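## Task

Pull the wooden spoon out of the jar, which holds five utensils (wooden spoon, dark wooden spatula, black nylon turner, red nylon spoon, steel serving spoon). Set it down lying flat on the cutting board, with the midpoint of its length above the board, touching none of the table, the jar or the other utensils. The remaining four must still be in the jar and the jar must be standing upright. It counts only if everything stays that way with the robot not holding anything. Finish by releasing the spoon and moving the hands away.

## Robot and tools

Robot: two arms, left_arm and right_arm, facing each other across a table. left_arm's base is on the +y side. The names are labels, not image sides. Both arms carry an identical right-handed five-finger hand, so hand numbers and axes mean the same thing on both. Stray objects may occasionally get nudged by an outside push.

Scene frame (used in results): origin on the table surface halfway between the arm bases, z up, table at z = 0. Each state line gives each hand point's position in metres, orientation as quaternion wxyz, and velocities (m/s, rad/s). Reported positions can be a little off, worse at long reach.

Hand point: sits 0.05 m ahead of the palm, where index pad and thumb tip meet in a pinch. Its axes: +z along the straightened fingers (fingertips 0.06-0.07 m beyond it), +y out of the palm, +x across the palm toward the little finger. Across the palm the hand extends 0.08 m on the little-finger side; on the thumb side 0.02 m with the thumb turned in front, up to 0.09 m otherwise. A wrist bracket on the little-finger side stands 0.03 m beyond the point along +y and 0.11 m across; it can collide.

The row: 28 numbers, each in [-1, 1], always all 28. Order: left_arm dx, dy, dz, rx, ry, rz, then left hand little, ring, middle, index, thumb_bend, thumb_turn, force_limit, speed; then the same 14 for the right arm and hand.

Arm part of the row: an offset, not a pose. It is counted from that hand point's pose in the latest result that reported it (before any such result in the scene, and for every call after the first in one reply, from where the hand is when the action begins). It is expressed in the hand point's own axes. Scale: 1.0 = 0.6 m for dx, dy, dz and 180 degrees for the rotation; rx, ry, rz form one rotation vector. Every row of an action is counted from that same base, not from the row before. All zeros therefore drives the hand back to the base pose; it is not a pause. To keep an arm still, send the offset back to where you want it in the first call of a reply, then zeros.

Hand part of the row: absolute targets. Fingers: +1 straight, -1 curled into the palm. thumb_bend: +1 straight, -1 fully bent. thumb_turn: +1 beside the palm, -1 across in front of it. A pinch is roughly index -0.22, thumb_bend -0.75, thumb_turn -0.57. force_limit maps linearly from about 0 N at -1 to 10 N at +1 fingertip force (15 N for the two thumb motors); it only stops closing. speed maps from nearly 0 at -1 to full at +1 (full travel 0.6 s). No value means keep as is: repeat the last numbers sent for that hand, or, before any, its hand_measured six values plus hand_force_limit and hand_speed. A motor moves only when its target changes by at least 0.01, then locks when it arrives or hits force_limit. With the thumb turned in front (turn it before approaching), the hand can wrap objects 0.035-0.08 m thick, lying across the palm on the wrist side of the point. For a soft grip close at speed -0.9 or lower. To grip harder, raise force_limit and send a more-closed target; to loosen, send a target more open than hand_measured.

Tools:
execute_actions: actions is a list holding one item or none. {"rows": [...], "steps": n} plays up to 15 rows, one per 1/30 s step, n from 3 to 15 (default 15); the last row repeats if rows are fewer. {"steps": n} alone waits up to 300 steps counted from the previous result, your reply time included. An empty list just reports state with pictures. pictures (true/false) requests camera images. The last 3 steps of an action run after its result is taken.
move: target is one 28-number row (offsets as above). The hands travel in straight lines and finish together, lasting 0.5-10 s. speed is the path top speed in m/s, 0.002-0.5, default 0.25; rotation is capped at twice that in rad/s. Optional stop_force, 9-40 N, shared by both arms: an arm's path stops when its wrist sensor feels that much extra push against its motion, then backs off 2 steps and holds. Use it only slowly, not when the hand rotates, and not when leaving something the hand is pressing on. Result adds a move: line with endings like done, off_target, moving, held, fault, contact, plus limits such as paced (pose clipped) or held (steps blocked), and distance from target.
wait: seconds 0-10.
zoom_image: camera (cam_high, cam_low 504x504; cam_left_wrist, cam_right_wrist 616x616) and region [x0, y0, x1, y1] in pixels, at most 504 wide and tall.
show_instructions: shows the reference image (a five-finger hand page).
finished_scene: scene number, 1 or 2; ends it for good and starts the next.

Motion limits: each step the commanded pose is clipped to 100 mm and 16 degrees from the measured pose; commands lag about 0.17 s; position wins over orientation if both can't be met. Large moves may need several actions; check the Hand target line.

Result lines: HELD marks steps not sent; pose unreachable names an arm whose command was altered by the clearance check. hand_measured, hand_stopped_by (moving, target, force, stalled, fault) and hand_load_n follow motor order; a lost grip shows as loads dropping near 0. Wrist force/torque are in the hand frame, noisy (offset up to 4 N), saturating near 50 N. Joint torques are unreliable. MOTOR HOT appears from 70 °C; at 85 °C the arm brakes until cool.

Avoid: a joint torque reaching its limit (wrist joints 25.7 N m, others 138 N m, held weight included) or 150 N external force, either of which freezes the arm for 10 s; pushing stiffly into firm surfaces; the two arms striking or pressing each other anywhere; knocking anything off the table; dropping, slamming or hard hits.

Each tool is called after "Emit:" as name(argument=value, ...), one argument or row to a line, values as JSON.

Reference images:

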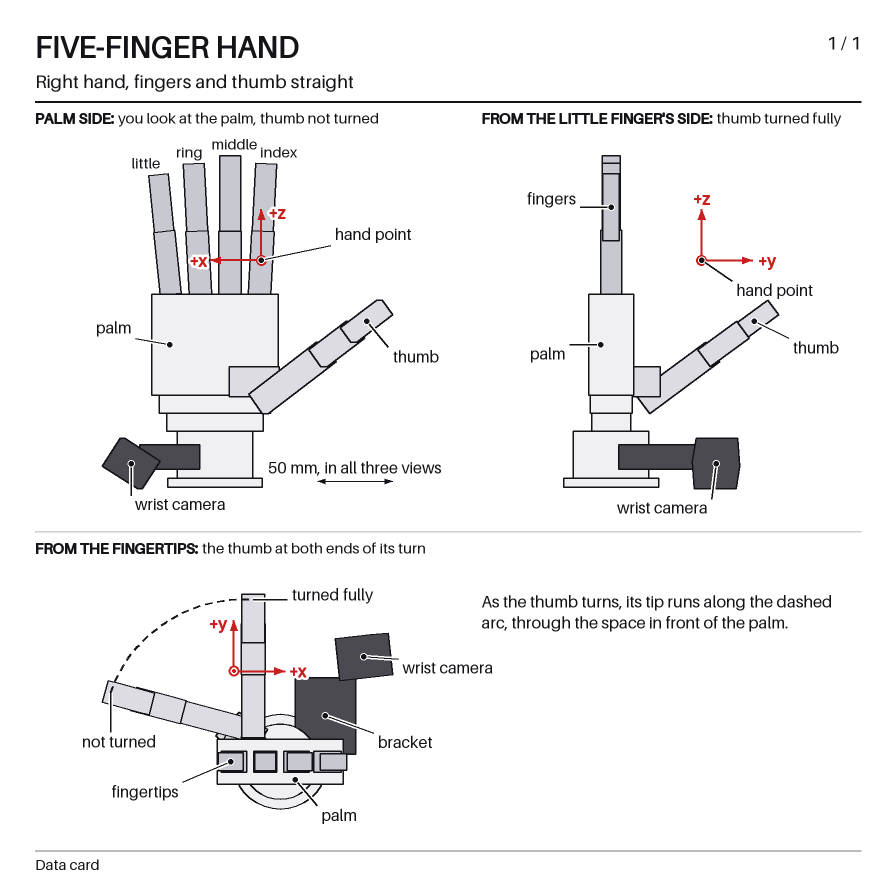

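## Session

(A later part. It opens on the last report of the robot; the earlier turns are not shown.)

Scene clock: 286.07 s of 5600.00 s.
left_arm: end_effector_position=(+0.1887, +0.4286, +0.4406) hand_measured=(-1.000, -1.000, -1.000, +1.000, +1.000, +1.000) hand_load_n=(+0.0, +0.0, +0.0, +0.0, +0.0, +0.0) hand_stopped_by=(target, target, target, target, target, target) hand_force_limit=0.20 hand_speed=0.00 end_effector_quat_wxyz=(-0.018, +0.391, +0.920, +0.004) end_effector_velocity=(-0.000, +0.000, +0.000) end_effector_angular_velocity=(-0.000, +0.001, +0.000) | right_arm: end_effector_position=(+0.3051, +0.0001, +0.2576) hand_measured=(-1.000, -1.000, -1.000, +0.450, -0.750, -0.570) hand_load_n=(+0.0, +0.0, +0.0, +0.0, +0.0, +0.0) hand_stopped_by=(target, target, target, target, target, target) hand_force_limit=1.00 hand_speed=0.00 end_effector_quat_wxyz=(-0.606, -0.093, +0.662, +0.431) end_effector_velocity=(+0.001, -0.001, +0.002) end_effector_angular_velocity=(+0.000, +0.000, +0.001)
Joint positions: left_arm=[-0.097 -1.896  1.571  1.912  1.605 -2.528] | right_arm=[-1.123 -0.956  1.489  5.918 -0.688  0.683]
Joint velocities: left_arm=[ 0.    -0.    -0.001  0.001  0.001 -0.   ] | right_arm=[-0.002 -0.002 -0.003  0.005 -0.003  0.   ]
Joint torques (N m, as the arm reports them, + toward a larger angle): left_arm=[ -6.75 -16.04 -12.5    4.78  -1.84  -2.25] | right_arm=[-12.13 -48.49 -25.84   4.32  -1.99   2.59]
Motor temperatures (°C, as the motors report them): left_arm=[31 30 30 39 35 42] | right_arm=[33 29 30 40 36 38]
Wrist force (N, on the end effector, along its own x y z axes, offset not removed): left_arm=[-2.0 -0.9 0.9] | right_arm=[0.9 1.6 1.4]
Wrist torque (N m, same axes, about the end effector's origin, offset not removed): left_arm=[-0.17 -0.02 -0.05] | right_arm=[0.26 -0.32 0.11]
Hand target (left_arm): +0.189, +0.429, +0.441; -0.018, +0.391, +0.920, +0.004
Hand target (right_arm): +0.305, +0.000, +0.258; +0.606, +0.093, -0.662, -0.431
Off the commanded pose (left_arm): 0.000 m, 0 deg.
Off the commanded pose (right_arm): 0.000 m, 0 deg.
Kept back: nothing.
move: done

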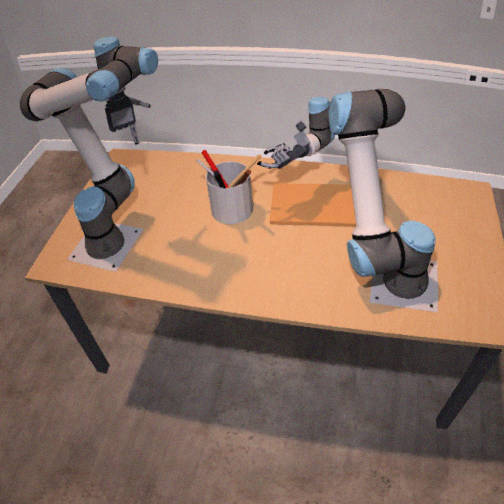

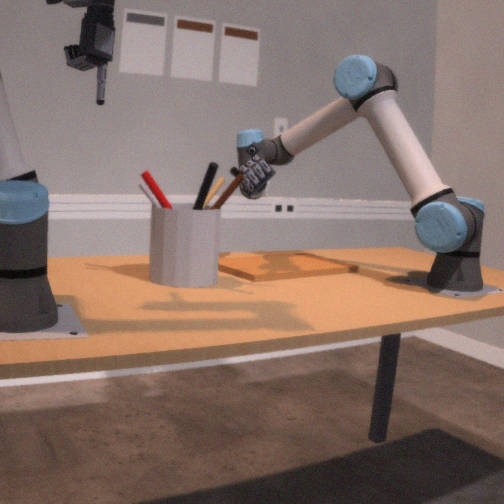

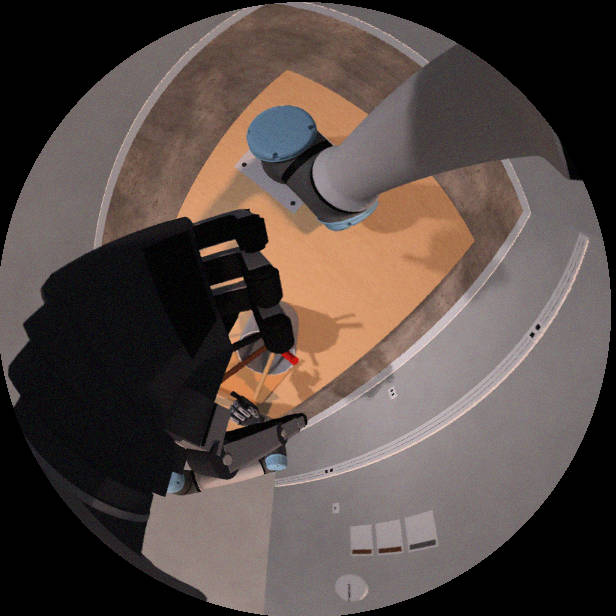

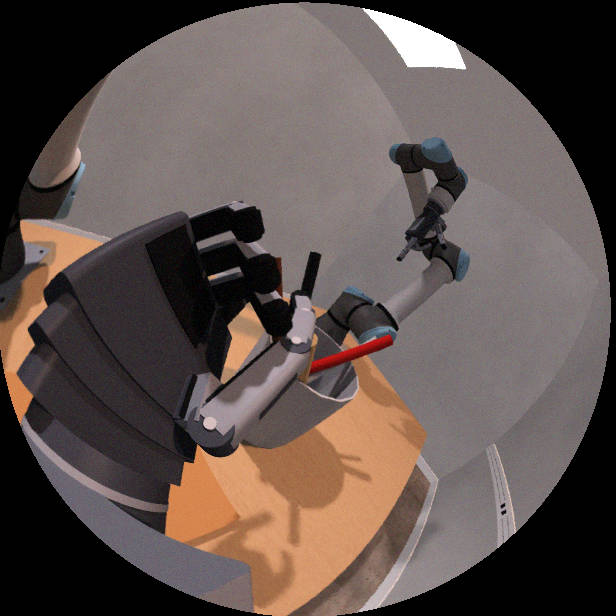

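Emit:
move(
  target=[0,0,0,0,0,0,-1,-1,-1,1,1,1,0.2,0, -0.06,0,0,0,0,0,-1,-1,-1,0.45,-0.75,-0.57,1,0],
  speed=0.02,
  stop_force=10,
)

Emit:
zoom_image(
  camera="cam_high",
  region=[170,90,330,240],
)

Emit:
zoom_image(
  camera="cam_low",
  region=[100,100,300,300],
)

Scene clock: 288.20 s of 5600.00 s.
left_arm: end_effector_position=(+0.1887, +0.4286, +0.4406) hand_measured=(-1.000, -1.000, -1.000, +1.000, +1.000, +1.000) hand_load_n=(+0.0, +0.0, +0.0, +0.0, +0.0, +0.0) hand_stopped_by=(target, target, target, target, target, target) hand_force_limit=0.20 hand_speed=0.00 end_effector_quat_wxyz=(-0.018, +0.391, +0.920, +0.004) end_effector_velocity=(-0.000, -0.000, +0.000) end_effector_angular_velocity=(+0.000, +0.000, -0.001) | right_arm: end_effector_position=(+0.3124, +0.0195, +0.2363) hand_measured=(-1.000, -1.000, -1.000, +0.450, -0.748, -0.570) hand_load_n=(+0.0, +0.0, +0.0, +0.0, +4.0, -8.0) hand_stopped_by=(target, target, target, target, target, target) hand_force_limit=1.00 hand_speed=0.00 end_effector_quat_wxyz=(-0.606, -0.093, +0.662, +0.431) end_effector_velocity=(-0.002, -0.006, +0.005) end_effector_angular_velocity=(+0.002, -0.001, +0.001)
Joint positions: left_arm=[-0.097 -1.896  1.571  1.912  1.605 -2.528] | right_arm=[-1.098 -0.893  1.44   5.908 -0.663  0.676]
Joint velocities: left_arm=[-0.002  0.    -0.     0.001  0.    -0.001] | right_arm=[-0.007 -0.016  0.014 -0.    -0.008  0.   ]
Joint torques (N m, as the arm reports them, + toward a larger angle): left_arm=[ -6.9  -16.14 -12.13   4.68  -1.87  -2.22] | right_arm=[-14.71 -48.    -5.63   1.96  -1.36   2.19]
Motor temperatures (°C, as the motors report them): left_arm=[31 30 30 39 35 42] | right_arm=[33 29 30 40 36 38]
Wrist force (N, on the end effector, along its own x y z axes, offset not removed): left_arm=[-0.2 -0.8 0.6] | right_arm=[10.8 9.2 1.4]
Wrist torque (N m, same axes, about the end effector's origin, offset not removed): left_arm=[-0.12 -0.26 0.12] | right_arm=[0.44 -0.51 0.16]
Hand target (left_arm): +0.189, +0.429, +0.441; -0.018, +0.391, +0.920, +0.004
Hand target (right_arm): +0.312, +0.019, +0.237; +0.606, +0.093, -0.662, -0.431
Off the commanded pose (left_arm): 0.000 m, 0 deg.
Off the commanded pose (right_arm): 0.006 m, 0 deg.
Kept back: nothing.
move: contact (right_arm)

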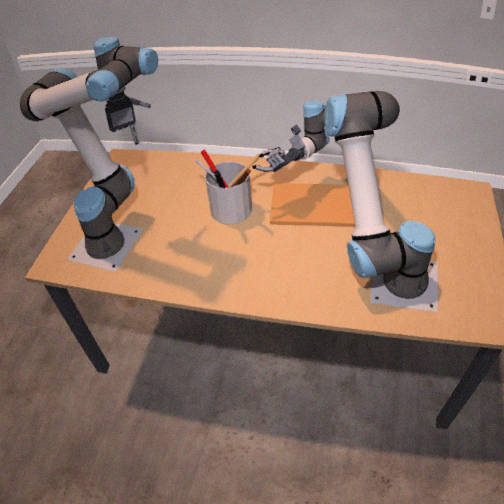

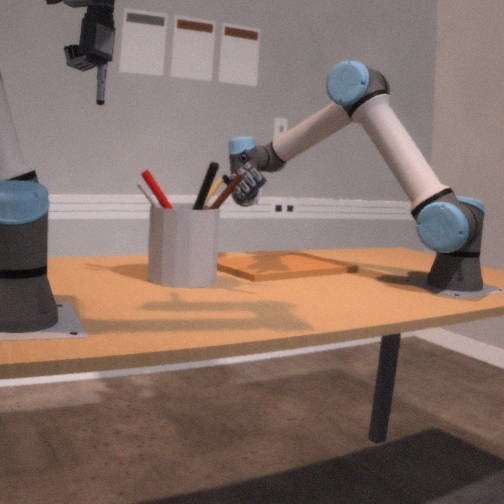

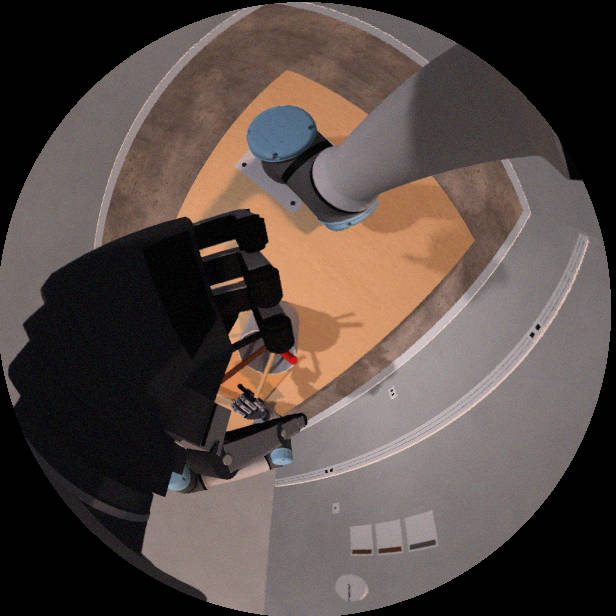

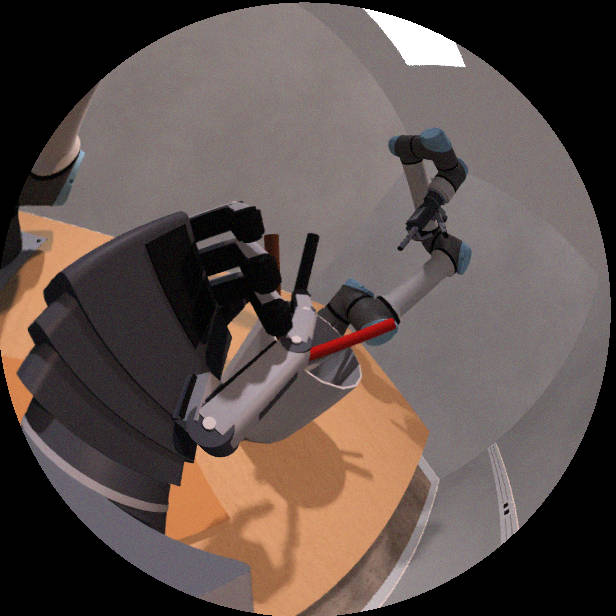

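Region (170, 90, 330, 240) of cam_high's 504x504 image, scaled by 3.150, with more detail than that image has; it fills the top 472 rows of this view, and the rest is white.

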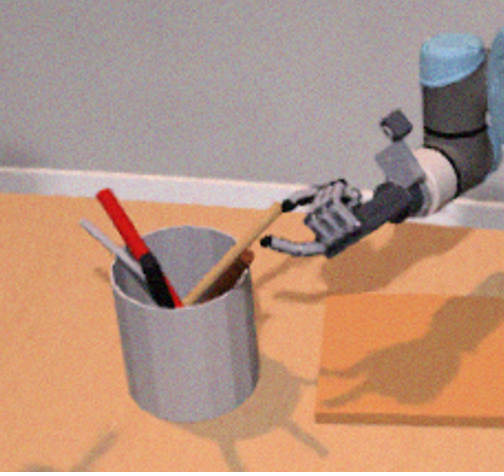

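Region (100, 100, 300, 300) of cam_low's 504x504 image, scaled by 2.520, with more detail than that image has.

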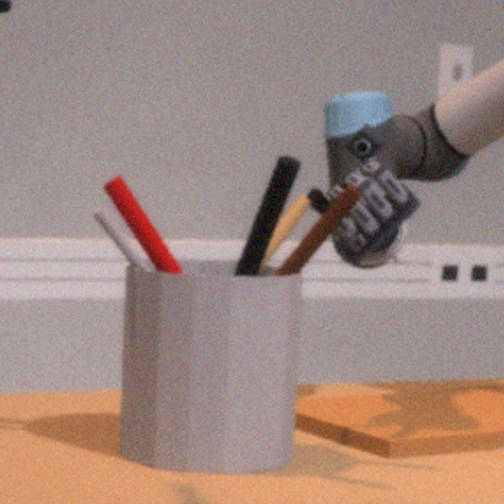

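Emit:
move(
  target=[0,0,0,0,0,0,-1,-1,-1,1,1,1,0.2,0, 0.02,0,-0.03,0,0,0,-1,-1,-1,0.45,-0.75,-0.57,1,0],
  speed=0.02,
)

Emit:
move(
  target=[0,0,0,0,0,0,-1,-1,-1,1,1,1,0.2,0, -0.06,0,0,0,0,0,-1,-1,-1,0.45,-0.75,-0.57,1,0],
  speed=0.02,
  stop_force=10,
)

Emit:
zoom_image(
  camera="cam_high",
  region=[170,90,330,240],
)

Emit:
zoom_image(
  camera="cam_low",
  region=[100,100,300,300],
)

Scene clock: 289.83 s of 5600.00 s.
left_arm: end_effector_position=(+0.1887, +0.4286, +0.4406) hand_measured=(-1.000, -1.000, -1.000, +1.000, +1.000, +1.000) hand_load_n=(+0.0, +0.0, +0.0, +0.0, +0.0, +0.0) hand_stopped_by=(target, target, target, target, target, target) hand_force_limit=0.20 hand_speed=0.00 end_effector_quat_wxyz=(-0.018, +0.391, +0.920, +0.004) end_effector_velocity=(-0.000, +0.000, +0.000) end_effector_angular_velocity=(-0.000, -0.000, +0.000) | right_arm: end_effector_position=(+0.3251, +0.0037, +0.2429) hand_measured=(-1.000, -1.000, -1.000, +0.450, -0.750, -0.570) hand_load_n=(+0.0, +0.0, +0.0, +0.0, +0.0, +0.0) hand_stopped_by=(target, target, target, target, target, target) hand_force_limit=1.00 hand_speed=0.00 end_effector_quat_wxyz=(-0.606, -0.093, +0.662, +0.431) end_effector_velocity=(+0.001, -0.002, +0.001) end_effector_angular_velocity=(-0.000, -0.000, +0.002)
Joint positions: left_arm=[-0.097 -1.896  1.571  1.912  1.605 -2.528] | right_arm=[-1.131 -0.901  1.435  5.914 -0.696  0.684]
Joint velocities: left_arm=[-0.    -0.    -0.001  0.    -0.    -0.001] | right_arm=[-0.003 -0.001 -0.001  0.001 -0.005  0.002]
Joint torques (N m, as the arm reports them, + toward a larger angle): left_arm=[ -6.5  -16.57 -12.2    4.74  -1.86  -2.24] | right_arm=[-14.08 -50.02 -27.28   4.1   -2.62   2.41]
Motor temperatures (°C, as the motors report them): left_arm=[31 30 30 39 35 42] | right_arm=[33 29 30 40 36 38]
Wrist force (N, on the end effector, along its own x y z axes, offset not removed): left_arm=[0.0 -1.0 0.5] | right_arm=[1.1 1.0 2.5]
Wrist torque (N m, same axes, about the end effector's origin, offset not removed): left_arm=[-0.12 -0.30 0.05] | right_arm=[0.06 -0.33 0.14]
Hand target (left_arm): +0.189, +0.429, +0.441; -0.018, +0.391, +0.920, +0.004
Hand target (right_arm): +0.325, +0.003, +0.243; +0.606, +0.093, -0.662, -0.431
Off the commanded pose (left_arm): 0.000 m, 0 deg.
Off the commanded pose (right_arm): 0.000 m, 0 deg.
Kept back: nothing.
move: done

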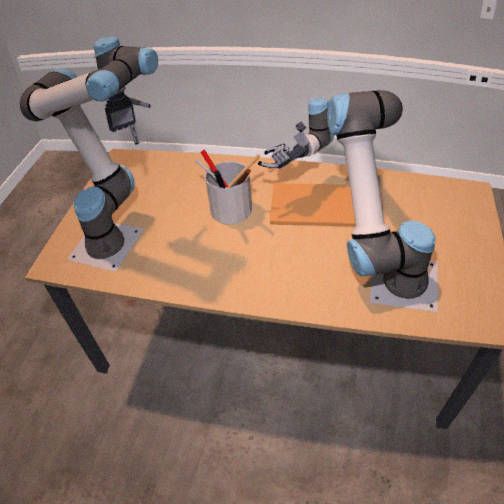

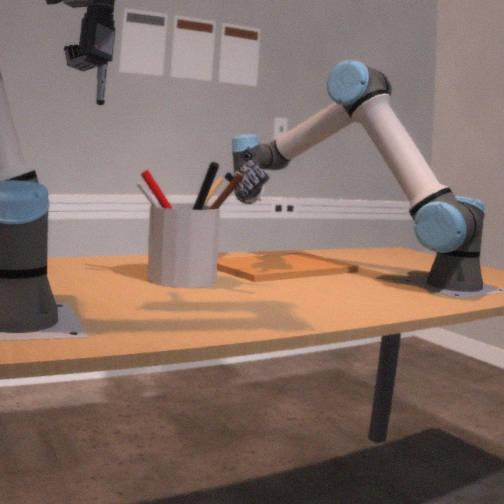

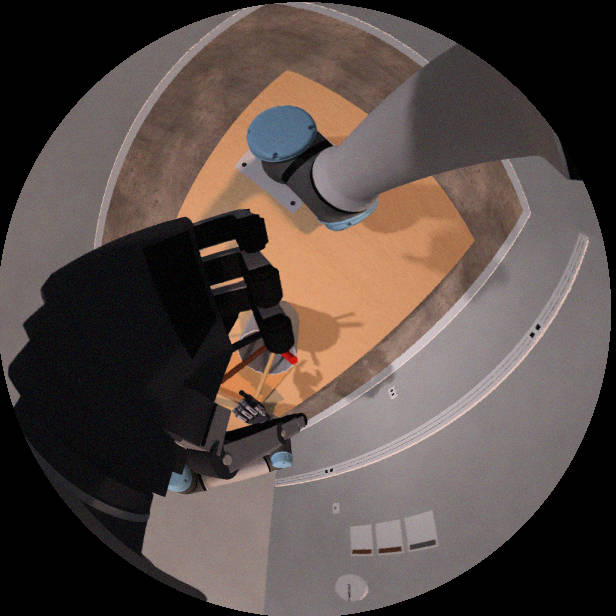

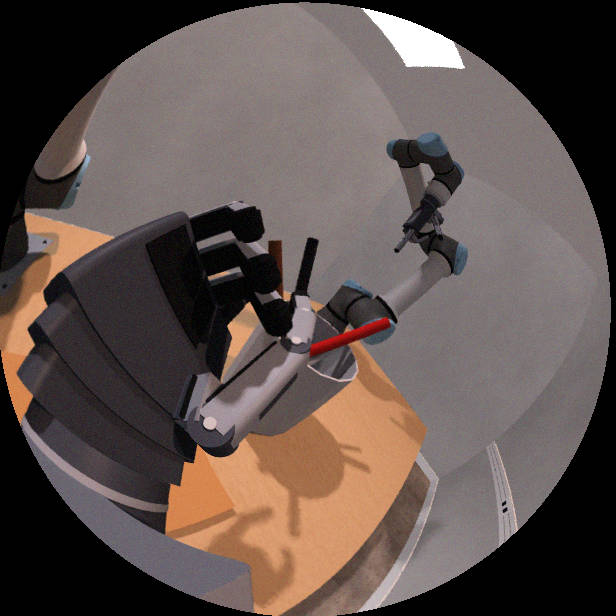

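Scene clock: 291.97 s of 5600.00 s.
left_arm: end_effector_position=(+0.1887, +0.4286, +0.4406) hand_measured=(-1.000, -1.000, -1.000, +1.000, +1.000, +1.000) hand_load_n=(+0.0, +0.0, +0.0, +0.0, +0.0, +0.0) hand_stopped_by=(target, target, target, target, target, target) hand_force_limit=0.20 hand_speed=0.00 end_effector_quat_wxyz=(-0.018, +0.391, +0.920, +0.004) end_effector_velocity=(-0.000, -0.000, -0.000) end_effector_angular_velocity=(-0.000, +0.001, +0.000) | right_arm: end_effector_position=(+0.3339, +0.0268, +0.2173) hand_measured=(-1.000, -1.000, -1.000, +0.450, -0.750, -0.570) hand_load_n=(+0.0, +0.0, +0.0, +0.0, +0.0, +0.0) hand_stopped_by=(target, target, target, target, target, target) hand_force_limit=1.00 hand_speed=0.00 end_effector_quat_wxyz=(-0.606, -0.093, +0.662, +0.431) end_effector_velocity=(+0.001, +0.002, -0.002) end_effector_angular_velocity=(+0.000, -0.000, -0.001)
Joint positions: left_arm=[-0.097 -1.896  1.571  1.912  1.605 -2.528] | right_arm=[-1.102 -0.824  1.372  5.907 -0.667  0.677]
Joint velocities: left_arm=[ 0.     0.    -0.    -0.     0.001 -0.   ] | right_arm=[ 0.002  0.006 -0.005 -0.     0.003 -0.001]
Joint torques (N m, as the arm reports them, + toward a larger angle): left_arm=[ -7.23 -15.89 -12.16   4.69  -1.88  -2.22] | right_arm=[ 13.79 -34.83 -27.64  -0.93   1.97  -2.67]
Motor temperatures (°C, as the motors report them): left_arm=[31 30 30 39 35 42] | right_arm=[33 29 30 40 36 38]
Wrist force (N, on the end effector, along its own x y z axes, offset not removed): left_arm=[-0.3 -1.1 1.4] | right_arm=[2.4 2.9 1.8]
Wrist torque (N m, same axes, about the end effector's origin, offset not removed): left_arm=[-0.18 -0.27 0.00] | right_arm=[0.43 -0.53 0.13]
Hand target (left_arm): +0.189, +0.429, +0.441; -0.018, +0.391, +0.920, +0.004
Hand target (right_arm): +0.334, +0.027, +0.217; +0.606, +0.093, -0.662, -0.431
Off the commanded pose (left_arm): 0.000 m, 0 deg.
Off the commanded pose (right_arm): 0.000 m, 0 deg.
Kept back: nothing.
move: done

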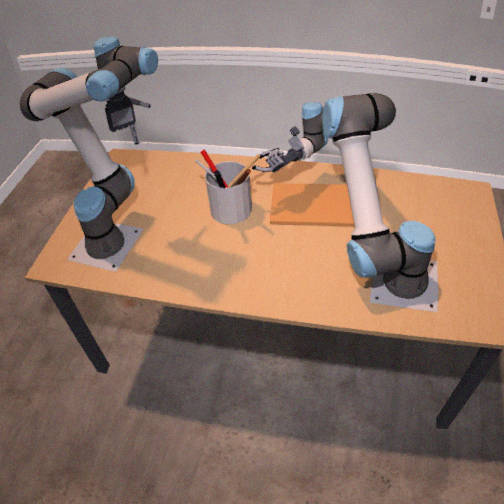

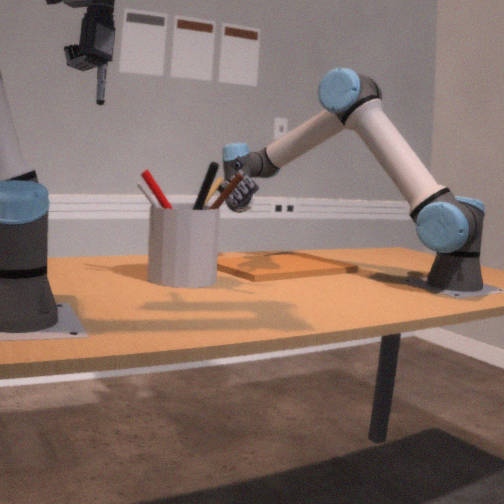

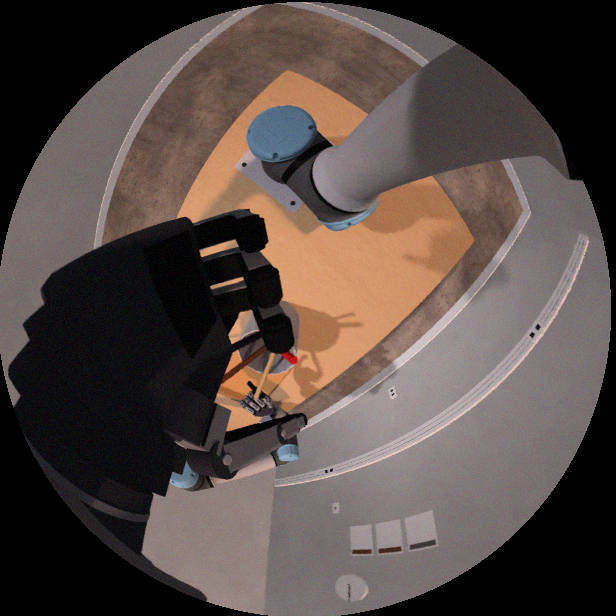

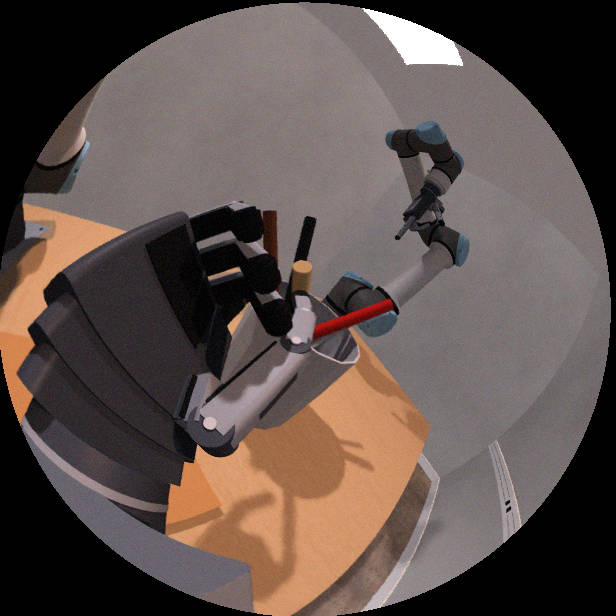

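Region (170, 90, 330, 240) of cam_high's 504x504 image, scaled by 3.150, with more detail than that image has; it fills the top 472 rows of this view, and the rest is white.

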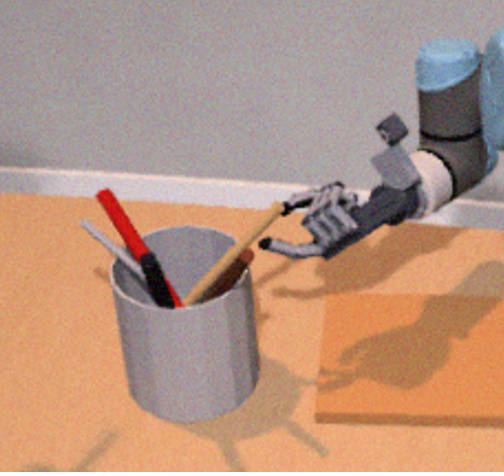

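Region (100, 100, 300, 300) of cam_low's 504x504 image, scaled by 2.520, with more detail than that image has.

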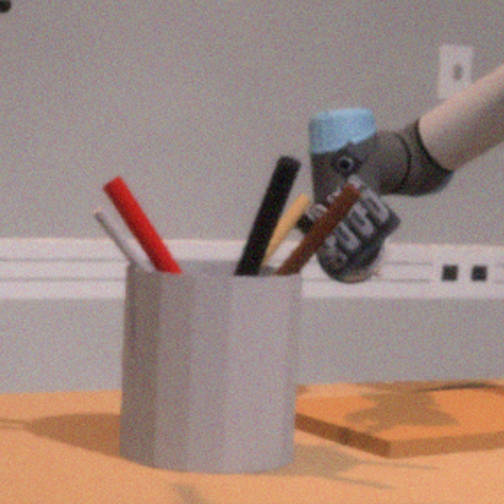

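Emit:
execute_actions(
  actions=[
    {"rows":[[0,0,0,0,0,0,-1,-1,-1,1,1,1,0.2,0, 0,0,0,0,0,0,-1,-1,-1,-0.6,-0.75,-0.57,1,-0.5]],"steps":15},
  ],
)

Emit:
execute_actions(
  actions=[
    {"steps":45},
  ],
  pictures=true,
)

Scene clock: 292.43 s of 5600.00 s.
left_arm: end_effector_position=(+0.1887, +0.4286, +0.4406) hand_measured=(-1.000, -1.000, -1.000, +1.000, +1.000, +1.000) hand_load_n=(+0.0, +0.0, +0.0, +0.0, +0.0, +0.0) hand_stopped_by=(target, target, target, target, target, target) hand_force_limit=0.20 hand_speed=0.00 end_effector_quat_wxyz=(-0.018, +0.391, +0.920, +0.004) end_effector_velocity=(+0.000, -0.000, -0.000) end_effector_angular_velocity=(+0.002, -0.001, +0.001) | right_arm: end_effector_position=(+0.3339, +0.0269, +0.2172) hand_measured=(-1.000, -1.000, -1.000, +0.202, -0.750, -0.570) hand_load_n=(+0.0, +0.0, +0.0, +0.0, +0.0, +0.0) hand_stopped_by=(target, target, target, moving, target, target) hand_force_limit=1.00 hand_speed=-0.50 end_effector_quat_wxyz=(-0.606, -0.093, +0.662, +0.431) end_effector_velocity=(+0.001, -0.001, +0.000) end_effector_angular_velocity=(-0.000, +0.000, -0.003)
Joint positions: left_arm=[-0.097 -1.896  1.571  1.912  1.605 -2.528] | right_arm=[-1.102 -0.824  1.372  5.907 -0.667  0.677]
Joint velocities: left_arm=[ 0.002  0.002  0.     0.    -0.     0.   ] | right_arm=[-0.002 -0.001  0.002  0.     0.    -0.   ]
Joint torques (N m, as the arm reports them, + toward a larger angle): left_arm=[ -6.67 -16.19 -11.75   4.74  -1.78  -2.23] | right_arm=[  0.4  -54.42  -5.59  -0.9   -1.62  -1.24]
Motor temperatures (°C, as the motors report them): left_arm=[31 30 30 39 35 42] | right_arm=[33 29 30 40 36 38]
Wrist force (N, on the end effector, along its own x y z axes, offset not removed): left_arm=[1.6 -0.3 0.7] | right_arm=[1.6 2.4 4.1]
Wrist torque (N m, same axes, about the end effector's origin, offset not removed): left_arm=[0.04 -0.48 0.17] | right_arm=[0.32 -0.49 0.18]
Steps of this call (steps 1 to 2: nothing new was sent; steps 3 to 14: the first 12 steps of this action). Readings (end_effector_position | what the end effector reports):
3: left_arm (+0.1887, +0.4286, +0.4406) | right_arm (+0.3340, +0.0269, +0.2171) | left_arm hand_measured=(-1.000, -1.000, -1.000, +1.000, +1.000, +1.000) hand_load_n=(+0.0, +0.0, +0.0, +0.0, +0.0, +0.0) hand_stopped_by=(target, target, target, target, target, target) hand_force_limit=0.20 hand_speed=0.00 | right_arm hand_measured=(-1.000, -1.000, -1.000, +0.450, -0.750, -0.570) hand_load_n=(+0.0, +0.0, +0.0, +0.0, +0.0, +0.0) hand_stopped_by=(target, target, target, moving, target, target) hand_force_limit=1.00 hand_speed=-0.50
4: left_arm (+0.1887, +0.4286, +0.4406) | right_arm (+0.3340, +0.0269, +0.2171) | left_arm hand_measured=(-1.000, -1.000, -1.000, +1.000, +1.000, +1.000) hand_load_n=(+0.0, +0.0, +0.0, +0.0, +0.0, +0.0) hand_stopped_by=(target, target, target, target, target, target) hand_force_limit=0.20 hand_speed=0.00 | right_arm hand_measured=(-1.000, -1.000, -1.000, +0.450, -0.750, -0.570) hand_load_n=(+0.0, +0.0, +0.0, +0.0, +0.0, +0.0) hand_stopped_by=(target, target, target, moving, target, target) hand_force_limit=1.00 hand_speed=-0.50
6: left_arm (+0.1887, +0.4286, +0.4406) | right_arm (+0.3340, +0.0269, +0.2171) | left_arm hand_measured=(-1.000, -1.000, -1.000, +1.000, +1.000, +1.000) hand_load_n=(+0.0, +0.0, +0.0, +0.0, +0.0, +0.0) hand_stopped_by=(target, target, target, target, target, target) hand_force_limit=0.20 hand_speed=0.00 | right_arm hand_measured=(-1.000, -1.000, -1.000, +0.424, -0.750, -0.570) hand_load_n=(+0.0, +0.0, +0.0, +0.0, +0.0, +0.0) hand_stopped_by=(target, target, target, moving, target, target) hand_force_limit=1.00 hand_speed=-0.50
10: left_arm (+0.1887, +0.4286, +0.4406) | right_arm (+0.3340, +0.0269, +0.2172) | left_arm hand_measured=(-1.000, -1.000, -1.000, +1.000, +1.000, +1.000) hand_load_n=(+0.0, +0.0, +0.0, +0.0, +0.0, +0.0) hand_stopped_by=(target, target, target, target, target, target) hand_force_limit=0.20 hand_speed=0.00 | right_arm hand_measured=(-1.000, -1.000, -1.000, +0.314, -0.750, -0.570) hand_load_n=(+0.0, +0.0, +0.0, +0.0, +0.0, +0.0) hand_stopped_by=(target, target, target, moving, target, target) hand_force_limit=1.00 hand_speed=-0.50
14: the state above

Scene clock: 293.93 s of 5600.00 s.
left_arm: end_effector_position=(+0.1887, +0.4286, +0.4406) hand_measured=(-1.000, -1.000, -1.000, +1.000, +1.000, +1.000) hand_load_n=(+0.0, +0.0, +0.0, +0.0, +0.0, +0.0) hand_stopped_by=(target, target, target, target, target, target) hand_force_limit=0.20 hand_speed=0.00 end_effector_quat_wxyz=(-0.018, +0.391, +0.920, +0.004) end_effector_velocity=(-0.000, +0.000, +0.000) end_effector_angular_velocity=(-0.000, +0.000, +0.001) | right_arm: end_effector_position=(+0.3339, +0.0268, +0.2173) hand_measured=(-1.000, -1.000, -1.000, -0.238, -0.750, -0.570) hand_load_n=(+0.0, +0.0, +0.0, +9.5, +0.5, +0.0) hand_stopped_by=(target, target, target, force, target, target) hand_force_limit=1.00 hand_speed=-0.50 end_effector_quat_wxyz=(-0.606, -0.093, +0.662, +0.431) end_effector_velocity=(+0.000, +0.000, +0.000) end_effector_angular_velocity=(-0.001, -0.000, -0.001)
Joint positions: left_arm=[-0.097 -1.896  1.571  1.912  1.605 -2.528] | right_arm=[-1.102 -0.824  1.372  5.907 -0.667  0.677]
Joint velocities: left_arm=[-0.001 -0.     0.     0.     0.    -0.002] | right_arm=[-0.    -0.001  0.     0.     0.001  0.001]
Joint torques (N m, as the arm reports them, + toward a larger angle): left_arm=[ -6.63 -16.67 -12.18   4.67  -1.92  -2.28] | right_arm=[-12.56 -51.96  -7.48  -0.88  -1.92   2.53]
Motor temperatures (°C, as the motors report them): left_arm=[31 30 30 39 35 42] | right_arm=[33 29 30 40 36 38]
Wrist force (N, on the end effector, along its own x y z axes, offset not removed): left_arm=[-0.9 -2.0 0.6] | right_arm=[0.4 2.1 2.9]
Wrist torque (N m, same axes, about the end effector's origin, offset not removed): left_arm=[-0.24 -0.11 -0.06] | right_arm=[0.26 -0.27 0.01]
Hand target (left_arm): +0.189, +0.429, +0.441; -0.018, +0.391, +0.920, +0.004
Hand target (right_arm): +0.334, +0.027, +0.217; +0.606, +0.093, -0.662, -0.431
Off the commanded pose (left_arm): 0.000 m, 0 deg.
Off the commanded pose (right_arm): 0.000 m, 0 deg.
Kept back: nothing.
Steps of this call (steps 1 to 3: the last 3 steps of your previous action; steps 4 to 45: nothing new was sent). Readings (end_effector_position | what the end effector reports):
1: left_arm (+0.1887, +0.4286, +0.4406) | right_arm (+0.3339, +0.0269, +0.2172) | left_arm hand_measured=(-1.000, -1.000, -1.000, +1.000, +1.000, +1.000) hand_load_n=(+0.0, +0.0, +0.0, +0.0, +0.0, +0.0) hand_stopped_by=(target, target, target, target, target, target) hand_force_limit=0.20 hand_speed=0.00 | right_arm hand_measured=(-1.000, -1.000, -1.000, +0.174, -0.750, -0.570) hand_load_n=(+0.0, +0.0, +0.0, +0.0, +0.0, +0.0) hand_stopped_by=(target, target, target, moving, target, target) hand_force_limit=1.00 hand_speed=-0.50
2: left_arm (+0.1887, +0.4286, +0.4406) | right_arm (+0.3339, +0.0269, +0.2172) | left_arm hand_measured=(-1.000, -1.000, -1.000, +1.000, +1.000, +1.000) hand_load_n=(+0.0, +0.0, +0.0, +0.0, +0.0, +0.0) hand_stopped_by=(target, target, target, target, target, target) hand_force_limit=0.20 hand_speed=0.00 | right_arm hand_measured=(-1.000, -1.000, -1.000, +0.148, -0.750, -0.570) hand_load_n=(+0.0, +0.0, +0.0, +0.0, +0.0, +0.0) hand_stopped_by=(target, target, target, moving, target, target) hand_force_limit=1.00 hand_speed=-0.50
4: left_arm (+0.1887, +0.4286, +0.4406) | right_arm (+0.3338, +0.0269, +0.2172) | left_arm hand_measured=(-1.000, -1.000, -1.000, +1.000, +1.000, +1.000) hand_load_n=(+0.0, +0.0, +0.0, +0.0, +0.0, +0.0) hand_stopped_by=(target, target, target, target, target, target) hand_force_limit=0.20 hand_speed=0.00 | right_arm hand_measured=(-1.000, -1.000, -1.000, +0.092, -0.750, -0.570) hand_load_n=(+0.0, +0.0, +0.0, +0.0, +0.0, +0.0) hand_stopped_by=(target, target, target, moving, target, target) hand_force_limit=1.00 hand_speed=-0.50
8: left_arm (+0.1887, +0.4286, +0.4406) | right_arm (+0.3338, +0.0269, +0.2173) | left_arm hand_measured=(-1.000, -1.000, -1.000, +1.000, +1.000, +1.000) hand_load_n=(+0.0, +0.0, +0.0, +0.0, +0.0, +0.0) hand_stopped_by=(target, target, target, target, target, target) hand_force_limit=0.20 hand_speed=0.00 | right_arm hand_measured=(-1.000, -1.000, -1.000, -0.020, -0.750, -0.570) hand_load_n=(+0.0, +0.0, +0.0, +0.0, +0.0, +0.0) hand_stopped_by=(target, target, target, moving, target, target) hand_force_limit=1.00 hand_speed=-0.50
45: the state above

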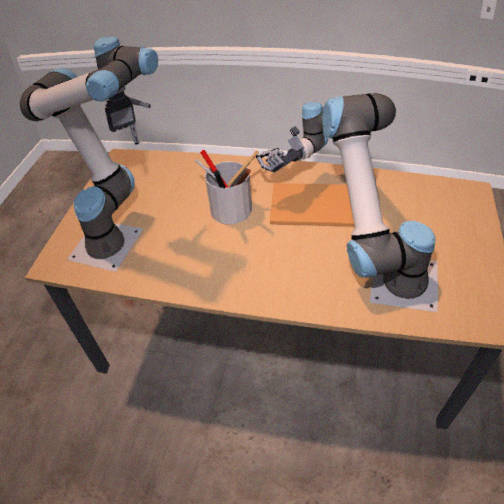

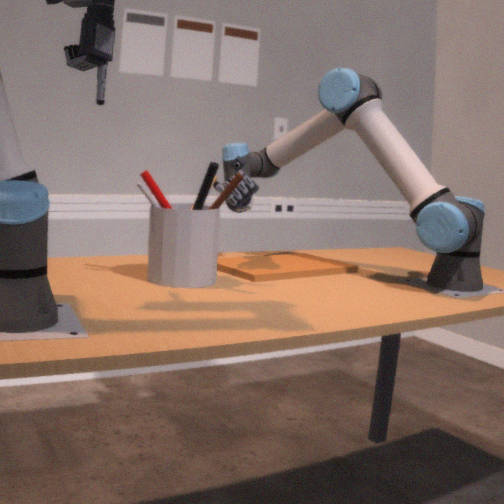

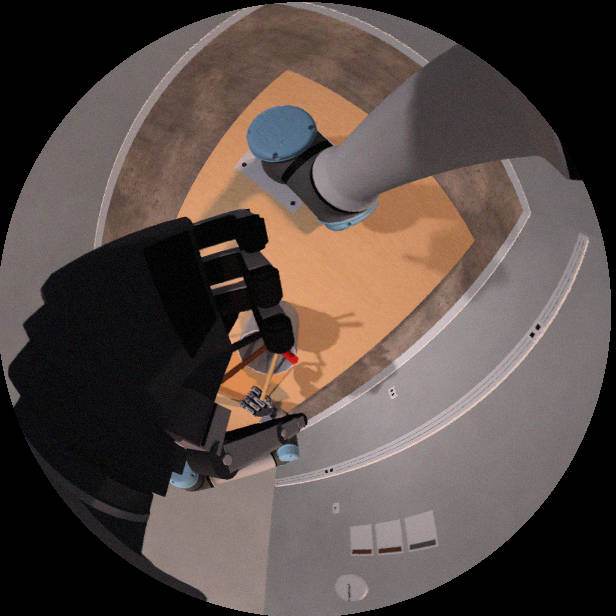

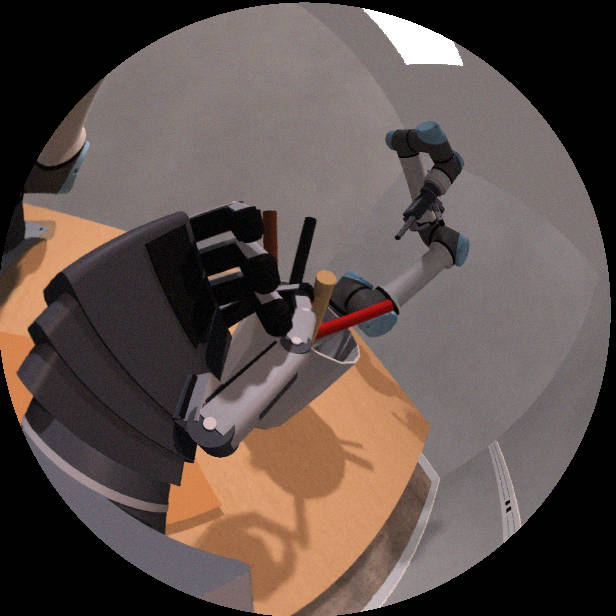

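Emit:
execute_actions(
  actions=[
    {"rows":[[0,0,0,0,0,0,-1,-1,-1,1,1,1,0.2,0, 0,0,0,0,0,0,-1,-1,-1,0.8,-0.75,-0.57,1,0]],"steps":15},
  ],
)

Emit:
move(
  target=[0,0,0,0,0,0,-1,-1,-1,1,1,1,0.2,0, 0,0.015,0.015,0,0,0,-1,-1,-1,0.8,-0.75,-0.57,1,0],
  speed=0.02,
  stop_force=10,
)

Emit:
zoom_image(
  camera="cam_high",
  region=[200,110,320,210],
)

Scene clock: 294.50 s of 5600.00 s.
left_arm: end_effector_position=(+0.1887, +0.4286, +0.4406) hand_measured=(-1.000, -1.000, -1.000, +1.000, +1.000, +1.000) hand_load_n=(+0.0, +0.0, +0.0, +0.0, +0.0, +0.0) hand_stopped_by=(target, target, target, target, target, target) hand_force_limit=0.20 hand_speed=0.00 end_effector_quat_wxyz=(-0.018, +0.391, +0.920, +0.004) end_effector_velocity=(-0.000, +0.000, +0.000) end_effector_angular_velocity=(-0.000, +0.000, -0.000) | right_arm: end_effector_position=(+0.3339, +0.0268, +0.2173) hand_measured=(-1.000, -1.000, -1.000, +0.256, -0.750, -0.570) hand_load_n=(+0.0, +0.0, +0.0, +0.0, +0.0, +0.0) hand_stopped_by=(target, target, target, moving, target, target) hand_force_limit=1.00 hand_speed=0.00 end_effector_quat_wxyz=(-0.606, -0.093, +0.662, +0.431) end_effector_velocity=(+0.000, +0.000, -0.000) end_effector_angular_velocity=(-0.001, +0.001, -0.000)
Joint positions: left_arm=[-0.097 -1.896  1.571  1.912  1.605 -2.528] | right_arm=[-1.102 -0.824  1.372  5.907 -0.667  0.677]
Joint velocities: left_arm=[-0.001 -0.001 -0.     0.001  0.    -0.001] | right_arm=[ 0.     0.     0.    -0.     0.     0.001]
Joint torques (N m, as the arm reports them, + toward a larger angle): left_arm=[ -6.56 -16.24 -11.73   4.69  -1.91  -2.32] | right_arm=[-13.42 -51.33  -7.32  -0.74  -1.83   2.5 ]
Motor temperatures (°C, as the motors report them): left_arm=[31 30 30 39 35 42] | right_arm=[33 29 30 40 36 38]
Wrist force (N, on the end effector, along its own x y z axes, offset not removed): left_arm=[-0.1 -0.7 1.8] | right_arm=[1.7 1.6 1.4]
Wrist torque (N m, same axes, about the end effector's origin, offset not removed): left_arm=[-0.17 -0.31 0.07] | right_arm=[0.41 -0.49 0.07]
Steps of this call (steps 1 to 5: nothing new was sent; steps 6 to 17: the first 12 steps of this action). Readings (end_effector_position | what the end effector reports):
6: left_arm (+0.1887, +0.4286, +0.4406) | right_arm (+0.3339, +0.0268, +0.2173) | left_arm hand_measured=(-1.000, -1.000, -1.000, +1.000, +1.000, +1.000) hand_load_n=(+0.0, +0.0, +0.0, +0.0, +0.0, +0.0) hand_stopped_by=(target, target, target, target, target, target) hand_force_limit=0.20 hand_speed=0.00 | right_arm hand_measured=(-1.000, -1.000, -1.000, -0.238, -0.750, -0.570) hand_load_n=(+0.0, +0.0, +0.0, +9.5, +0.5, +0.0) hand_stopped_by=(target, target, target, moving, target, target) hand_force_limit=1.00 hand_speed=0.00
7: left_arm (+0.1887, +0.4286, +0.4406) | right_arm (+0.3339, +0.0268, +0.2173) | left_arm hand_measured=(-1.000, -1.000, -1.000, +1.000, +1.000, +1.000) hand_load_n=(+0.0, +0.0, +0.0, +0.0, +0.0, +0.0) hand_stopped_by=(target, target, target, target, target, target) hand_force_limit=0.20 hand_speed=0.00 | right_arm hand_measured=(-1.000, -1.000, -1.000, -0.238, -0.750, -0.570) hand_load_n=(+0.0, +0.0, +0.0, +9.5, +0.5, +0.0) hand_stopped_by=(target, target, target, moving, target, target) hand_force_limit=1.00 hand_speed=0.00
9: left_arm (+0.1887, +0.4286, +0.4406) | right_arm (+0.3339, +0.0268, +0.2173) | left_arm hand_measured=(-1.000, -1.000, -1.000, +1.000, +1.000, +1.000) hand_load_n=(+0.0, +0.0, +0.0, +0.0, +0.0, +0.0) hand_stopped_by=(target, target, target, target, target, target) hand_force_limit=0.20 hand_speed=0.00 | right_arm hand_measured=(-1.000, -1.000, -1.000, -0.188, -0.750, -0.570) hand_load_n=(+0.0, +0.0, +0.0, +0.0, +0.0, +0.0) hand_stopped_by=(target, target, target, moving, target, target) hand_force_limit=1.00 hand_speed=0.00
13: left_arm (+0.1887, +0.4286, +0.4406) | right_arm (+0.3339, +0.0268, +0.2173) | left_arm hand_measured=(-1.000, -1.000, -1.000, +1.000, +1.000, +1.000) hand_load_n=(+0.0, +0.0, +0.0, +0.0, +0.0, +0.0) hand_stopped_by=(target, target, target, target, target, target) hand_force_limit=0.20 hand_speed=0.00 | right_arm hand_measured=(-1.000, -1.000, -1.000, +0.034, -0.750, -0.570) hand_load_n=(+0.0, +0.0, +0.0, +0.0, +0.0, +0.0) hand_stopped_by=(target, target, target, moving, target, target) hand_force_limit=1.00 hand_speed=0.00
17: the state above

Scene clock: 295.97 s of 5600.00 s.
left_arm: end_effector_position=(+0.1887, +0.4286, +0.4406) hand_measured=(-1.000, -1.000, -1.000, +1.000, +1.000, +1.000) hand_load_n=(+0.0, +0.0, +0.0, +0.0, +0.0, +0.0) hand_stopped_by=(target, target, target, target, target, target) hand_force_limit=0.20 hand_speed=0.00 end_effector_quat_wxyz=(-0.018, +0.391, +0.920, +0.004) end_effector_velocity=(-0.000, -0.000, -0.000) end_effector_angular_velocity=(+0.000, +0.001, -0.003) | right_arm: end_effector_position=(+0.3297, +0.0361, +0.2242) hand_measured=(-1.000, -1.000, -1.000, +0.800, -0.750, -0.570) hand_load_n=(+0.0, +0.0, +0.0, +0.0, +0.0, +0.0) hand_stopped_by=(target, target, target, target, target, target) hand_force_limit=1.00 hand_speed=0.00 end_effector_quat_wxyz=(-0.606, -0.093, +0.662, +0.431) end_effector_velocity=(-0.002, +0.003, +0.002) end_effector_angular_velocity=(+0.001, -0.000, +0.001)
Joint positions: left_arm=[-0.097 -1.896  1.571  1.912  1.605 -2.528] | right_arm=[-1.085 -0.827  1.357  5.929 -0.65   0.672]
Joint velocities: left_arm=[-0.002  0.     0.    -0.     0.001  0.001] | right_arm=[ 0.006 -0.    -0.004  0.005  0.005 -0.003]
Joint torques (N m, as the arm reports them, + toward a larger angle): left_arm=[ -7.14 -15.96 -12.06   4.75  -1.87  -2.32] | right_arm=[ 14.96 -52.25 -26.6    4.17   1.77  -2.12]
Motor temperatures (°C, as the motors report them): left_arm=[31 30 30 39 35 42] | right_arm=[33 29 30 40 36 38]
Wrist force (N, on the end effector, along its own x y z axes, offset not removed): left_arm=[1.1 -1.4 1.2] | right_arm=[2.2 1.7 3.2]
Wrist torque (N m, same axes, about the end effector's origin, offset not removed): left_arm=[-0.17 -0.48 0.16] | right_arm=[0.22 -0.58 0.03]
Hand target (left_arm): +0.189, +0.429, +0.441; -0.018, +0.391, +0.920, +0.004
Hand target (right_arm): +0.330, +0.036, +0.224; +0.606, +0.093, -0.662, -0.431
Off your previous action's commanded pose (left_arm): 0.000 m, 0 deg at its last step (step 3 of this call).
Off your previous action's commanded pose (right_arm): 0.000 m, 0 deg at its last step (step 3 of this call).
Off the commanded pose (left_arm): 0.000 m, 0 deg.
Off the commanded pose (right_arm): 0.000 m, 0 deg.
Kept back: nothing.
move: done

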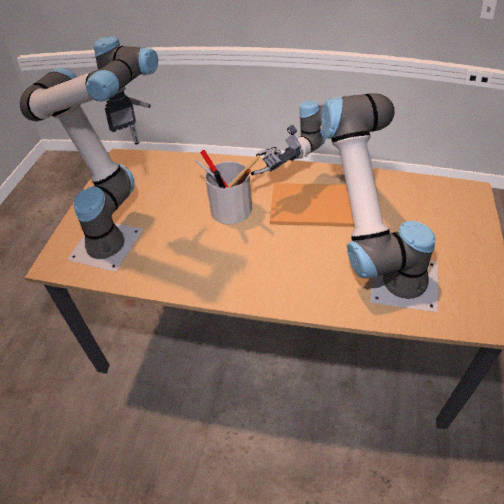

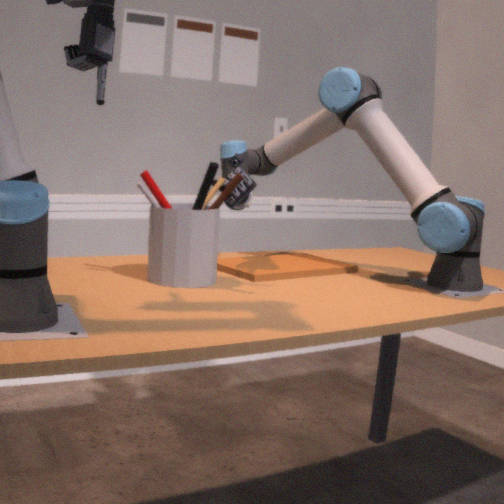

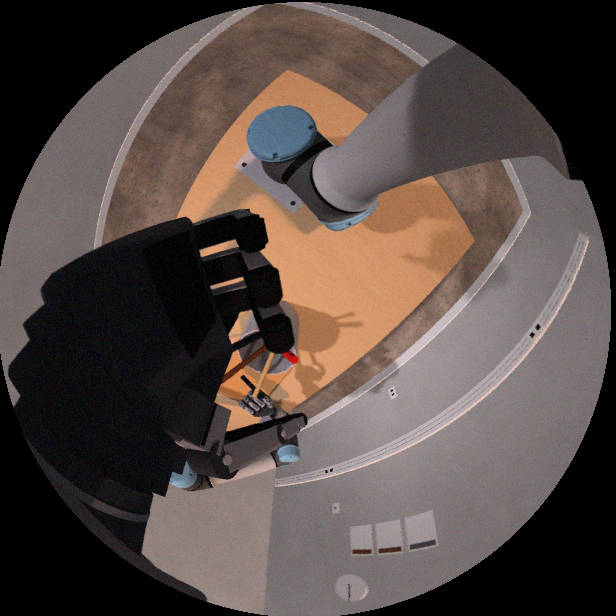

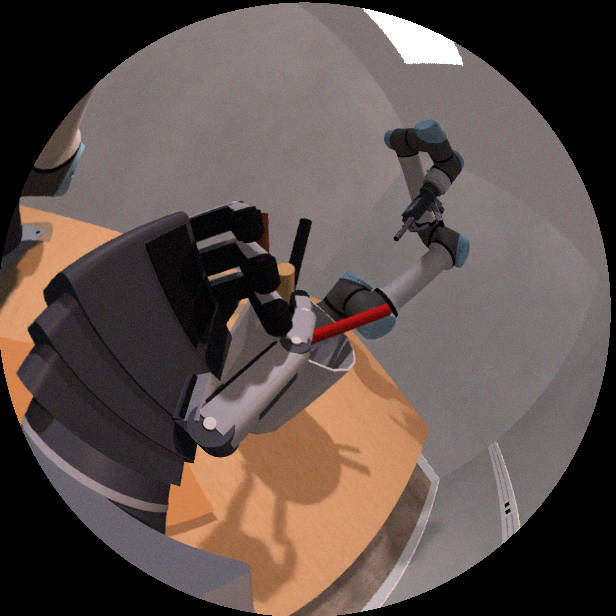

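Region (200, 110, 320, 210) of cam_high's 504x504 image, scaled by 4.200, with more detail than that image has.

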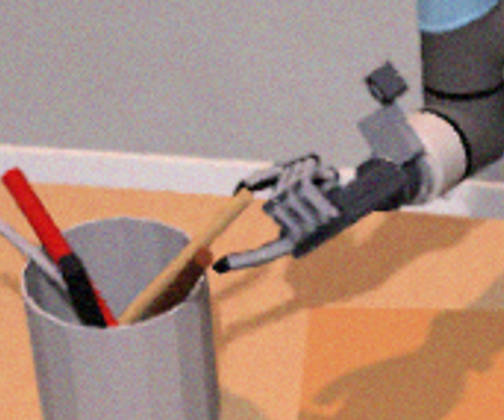

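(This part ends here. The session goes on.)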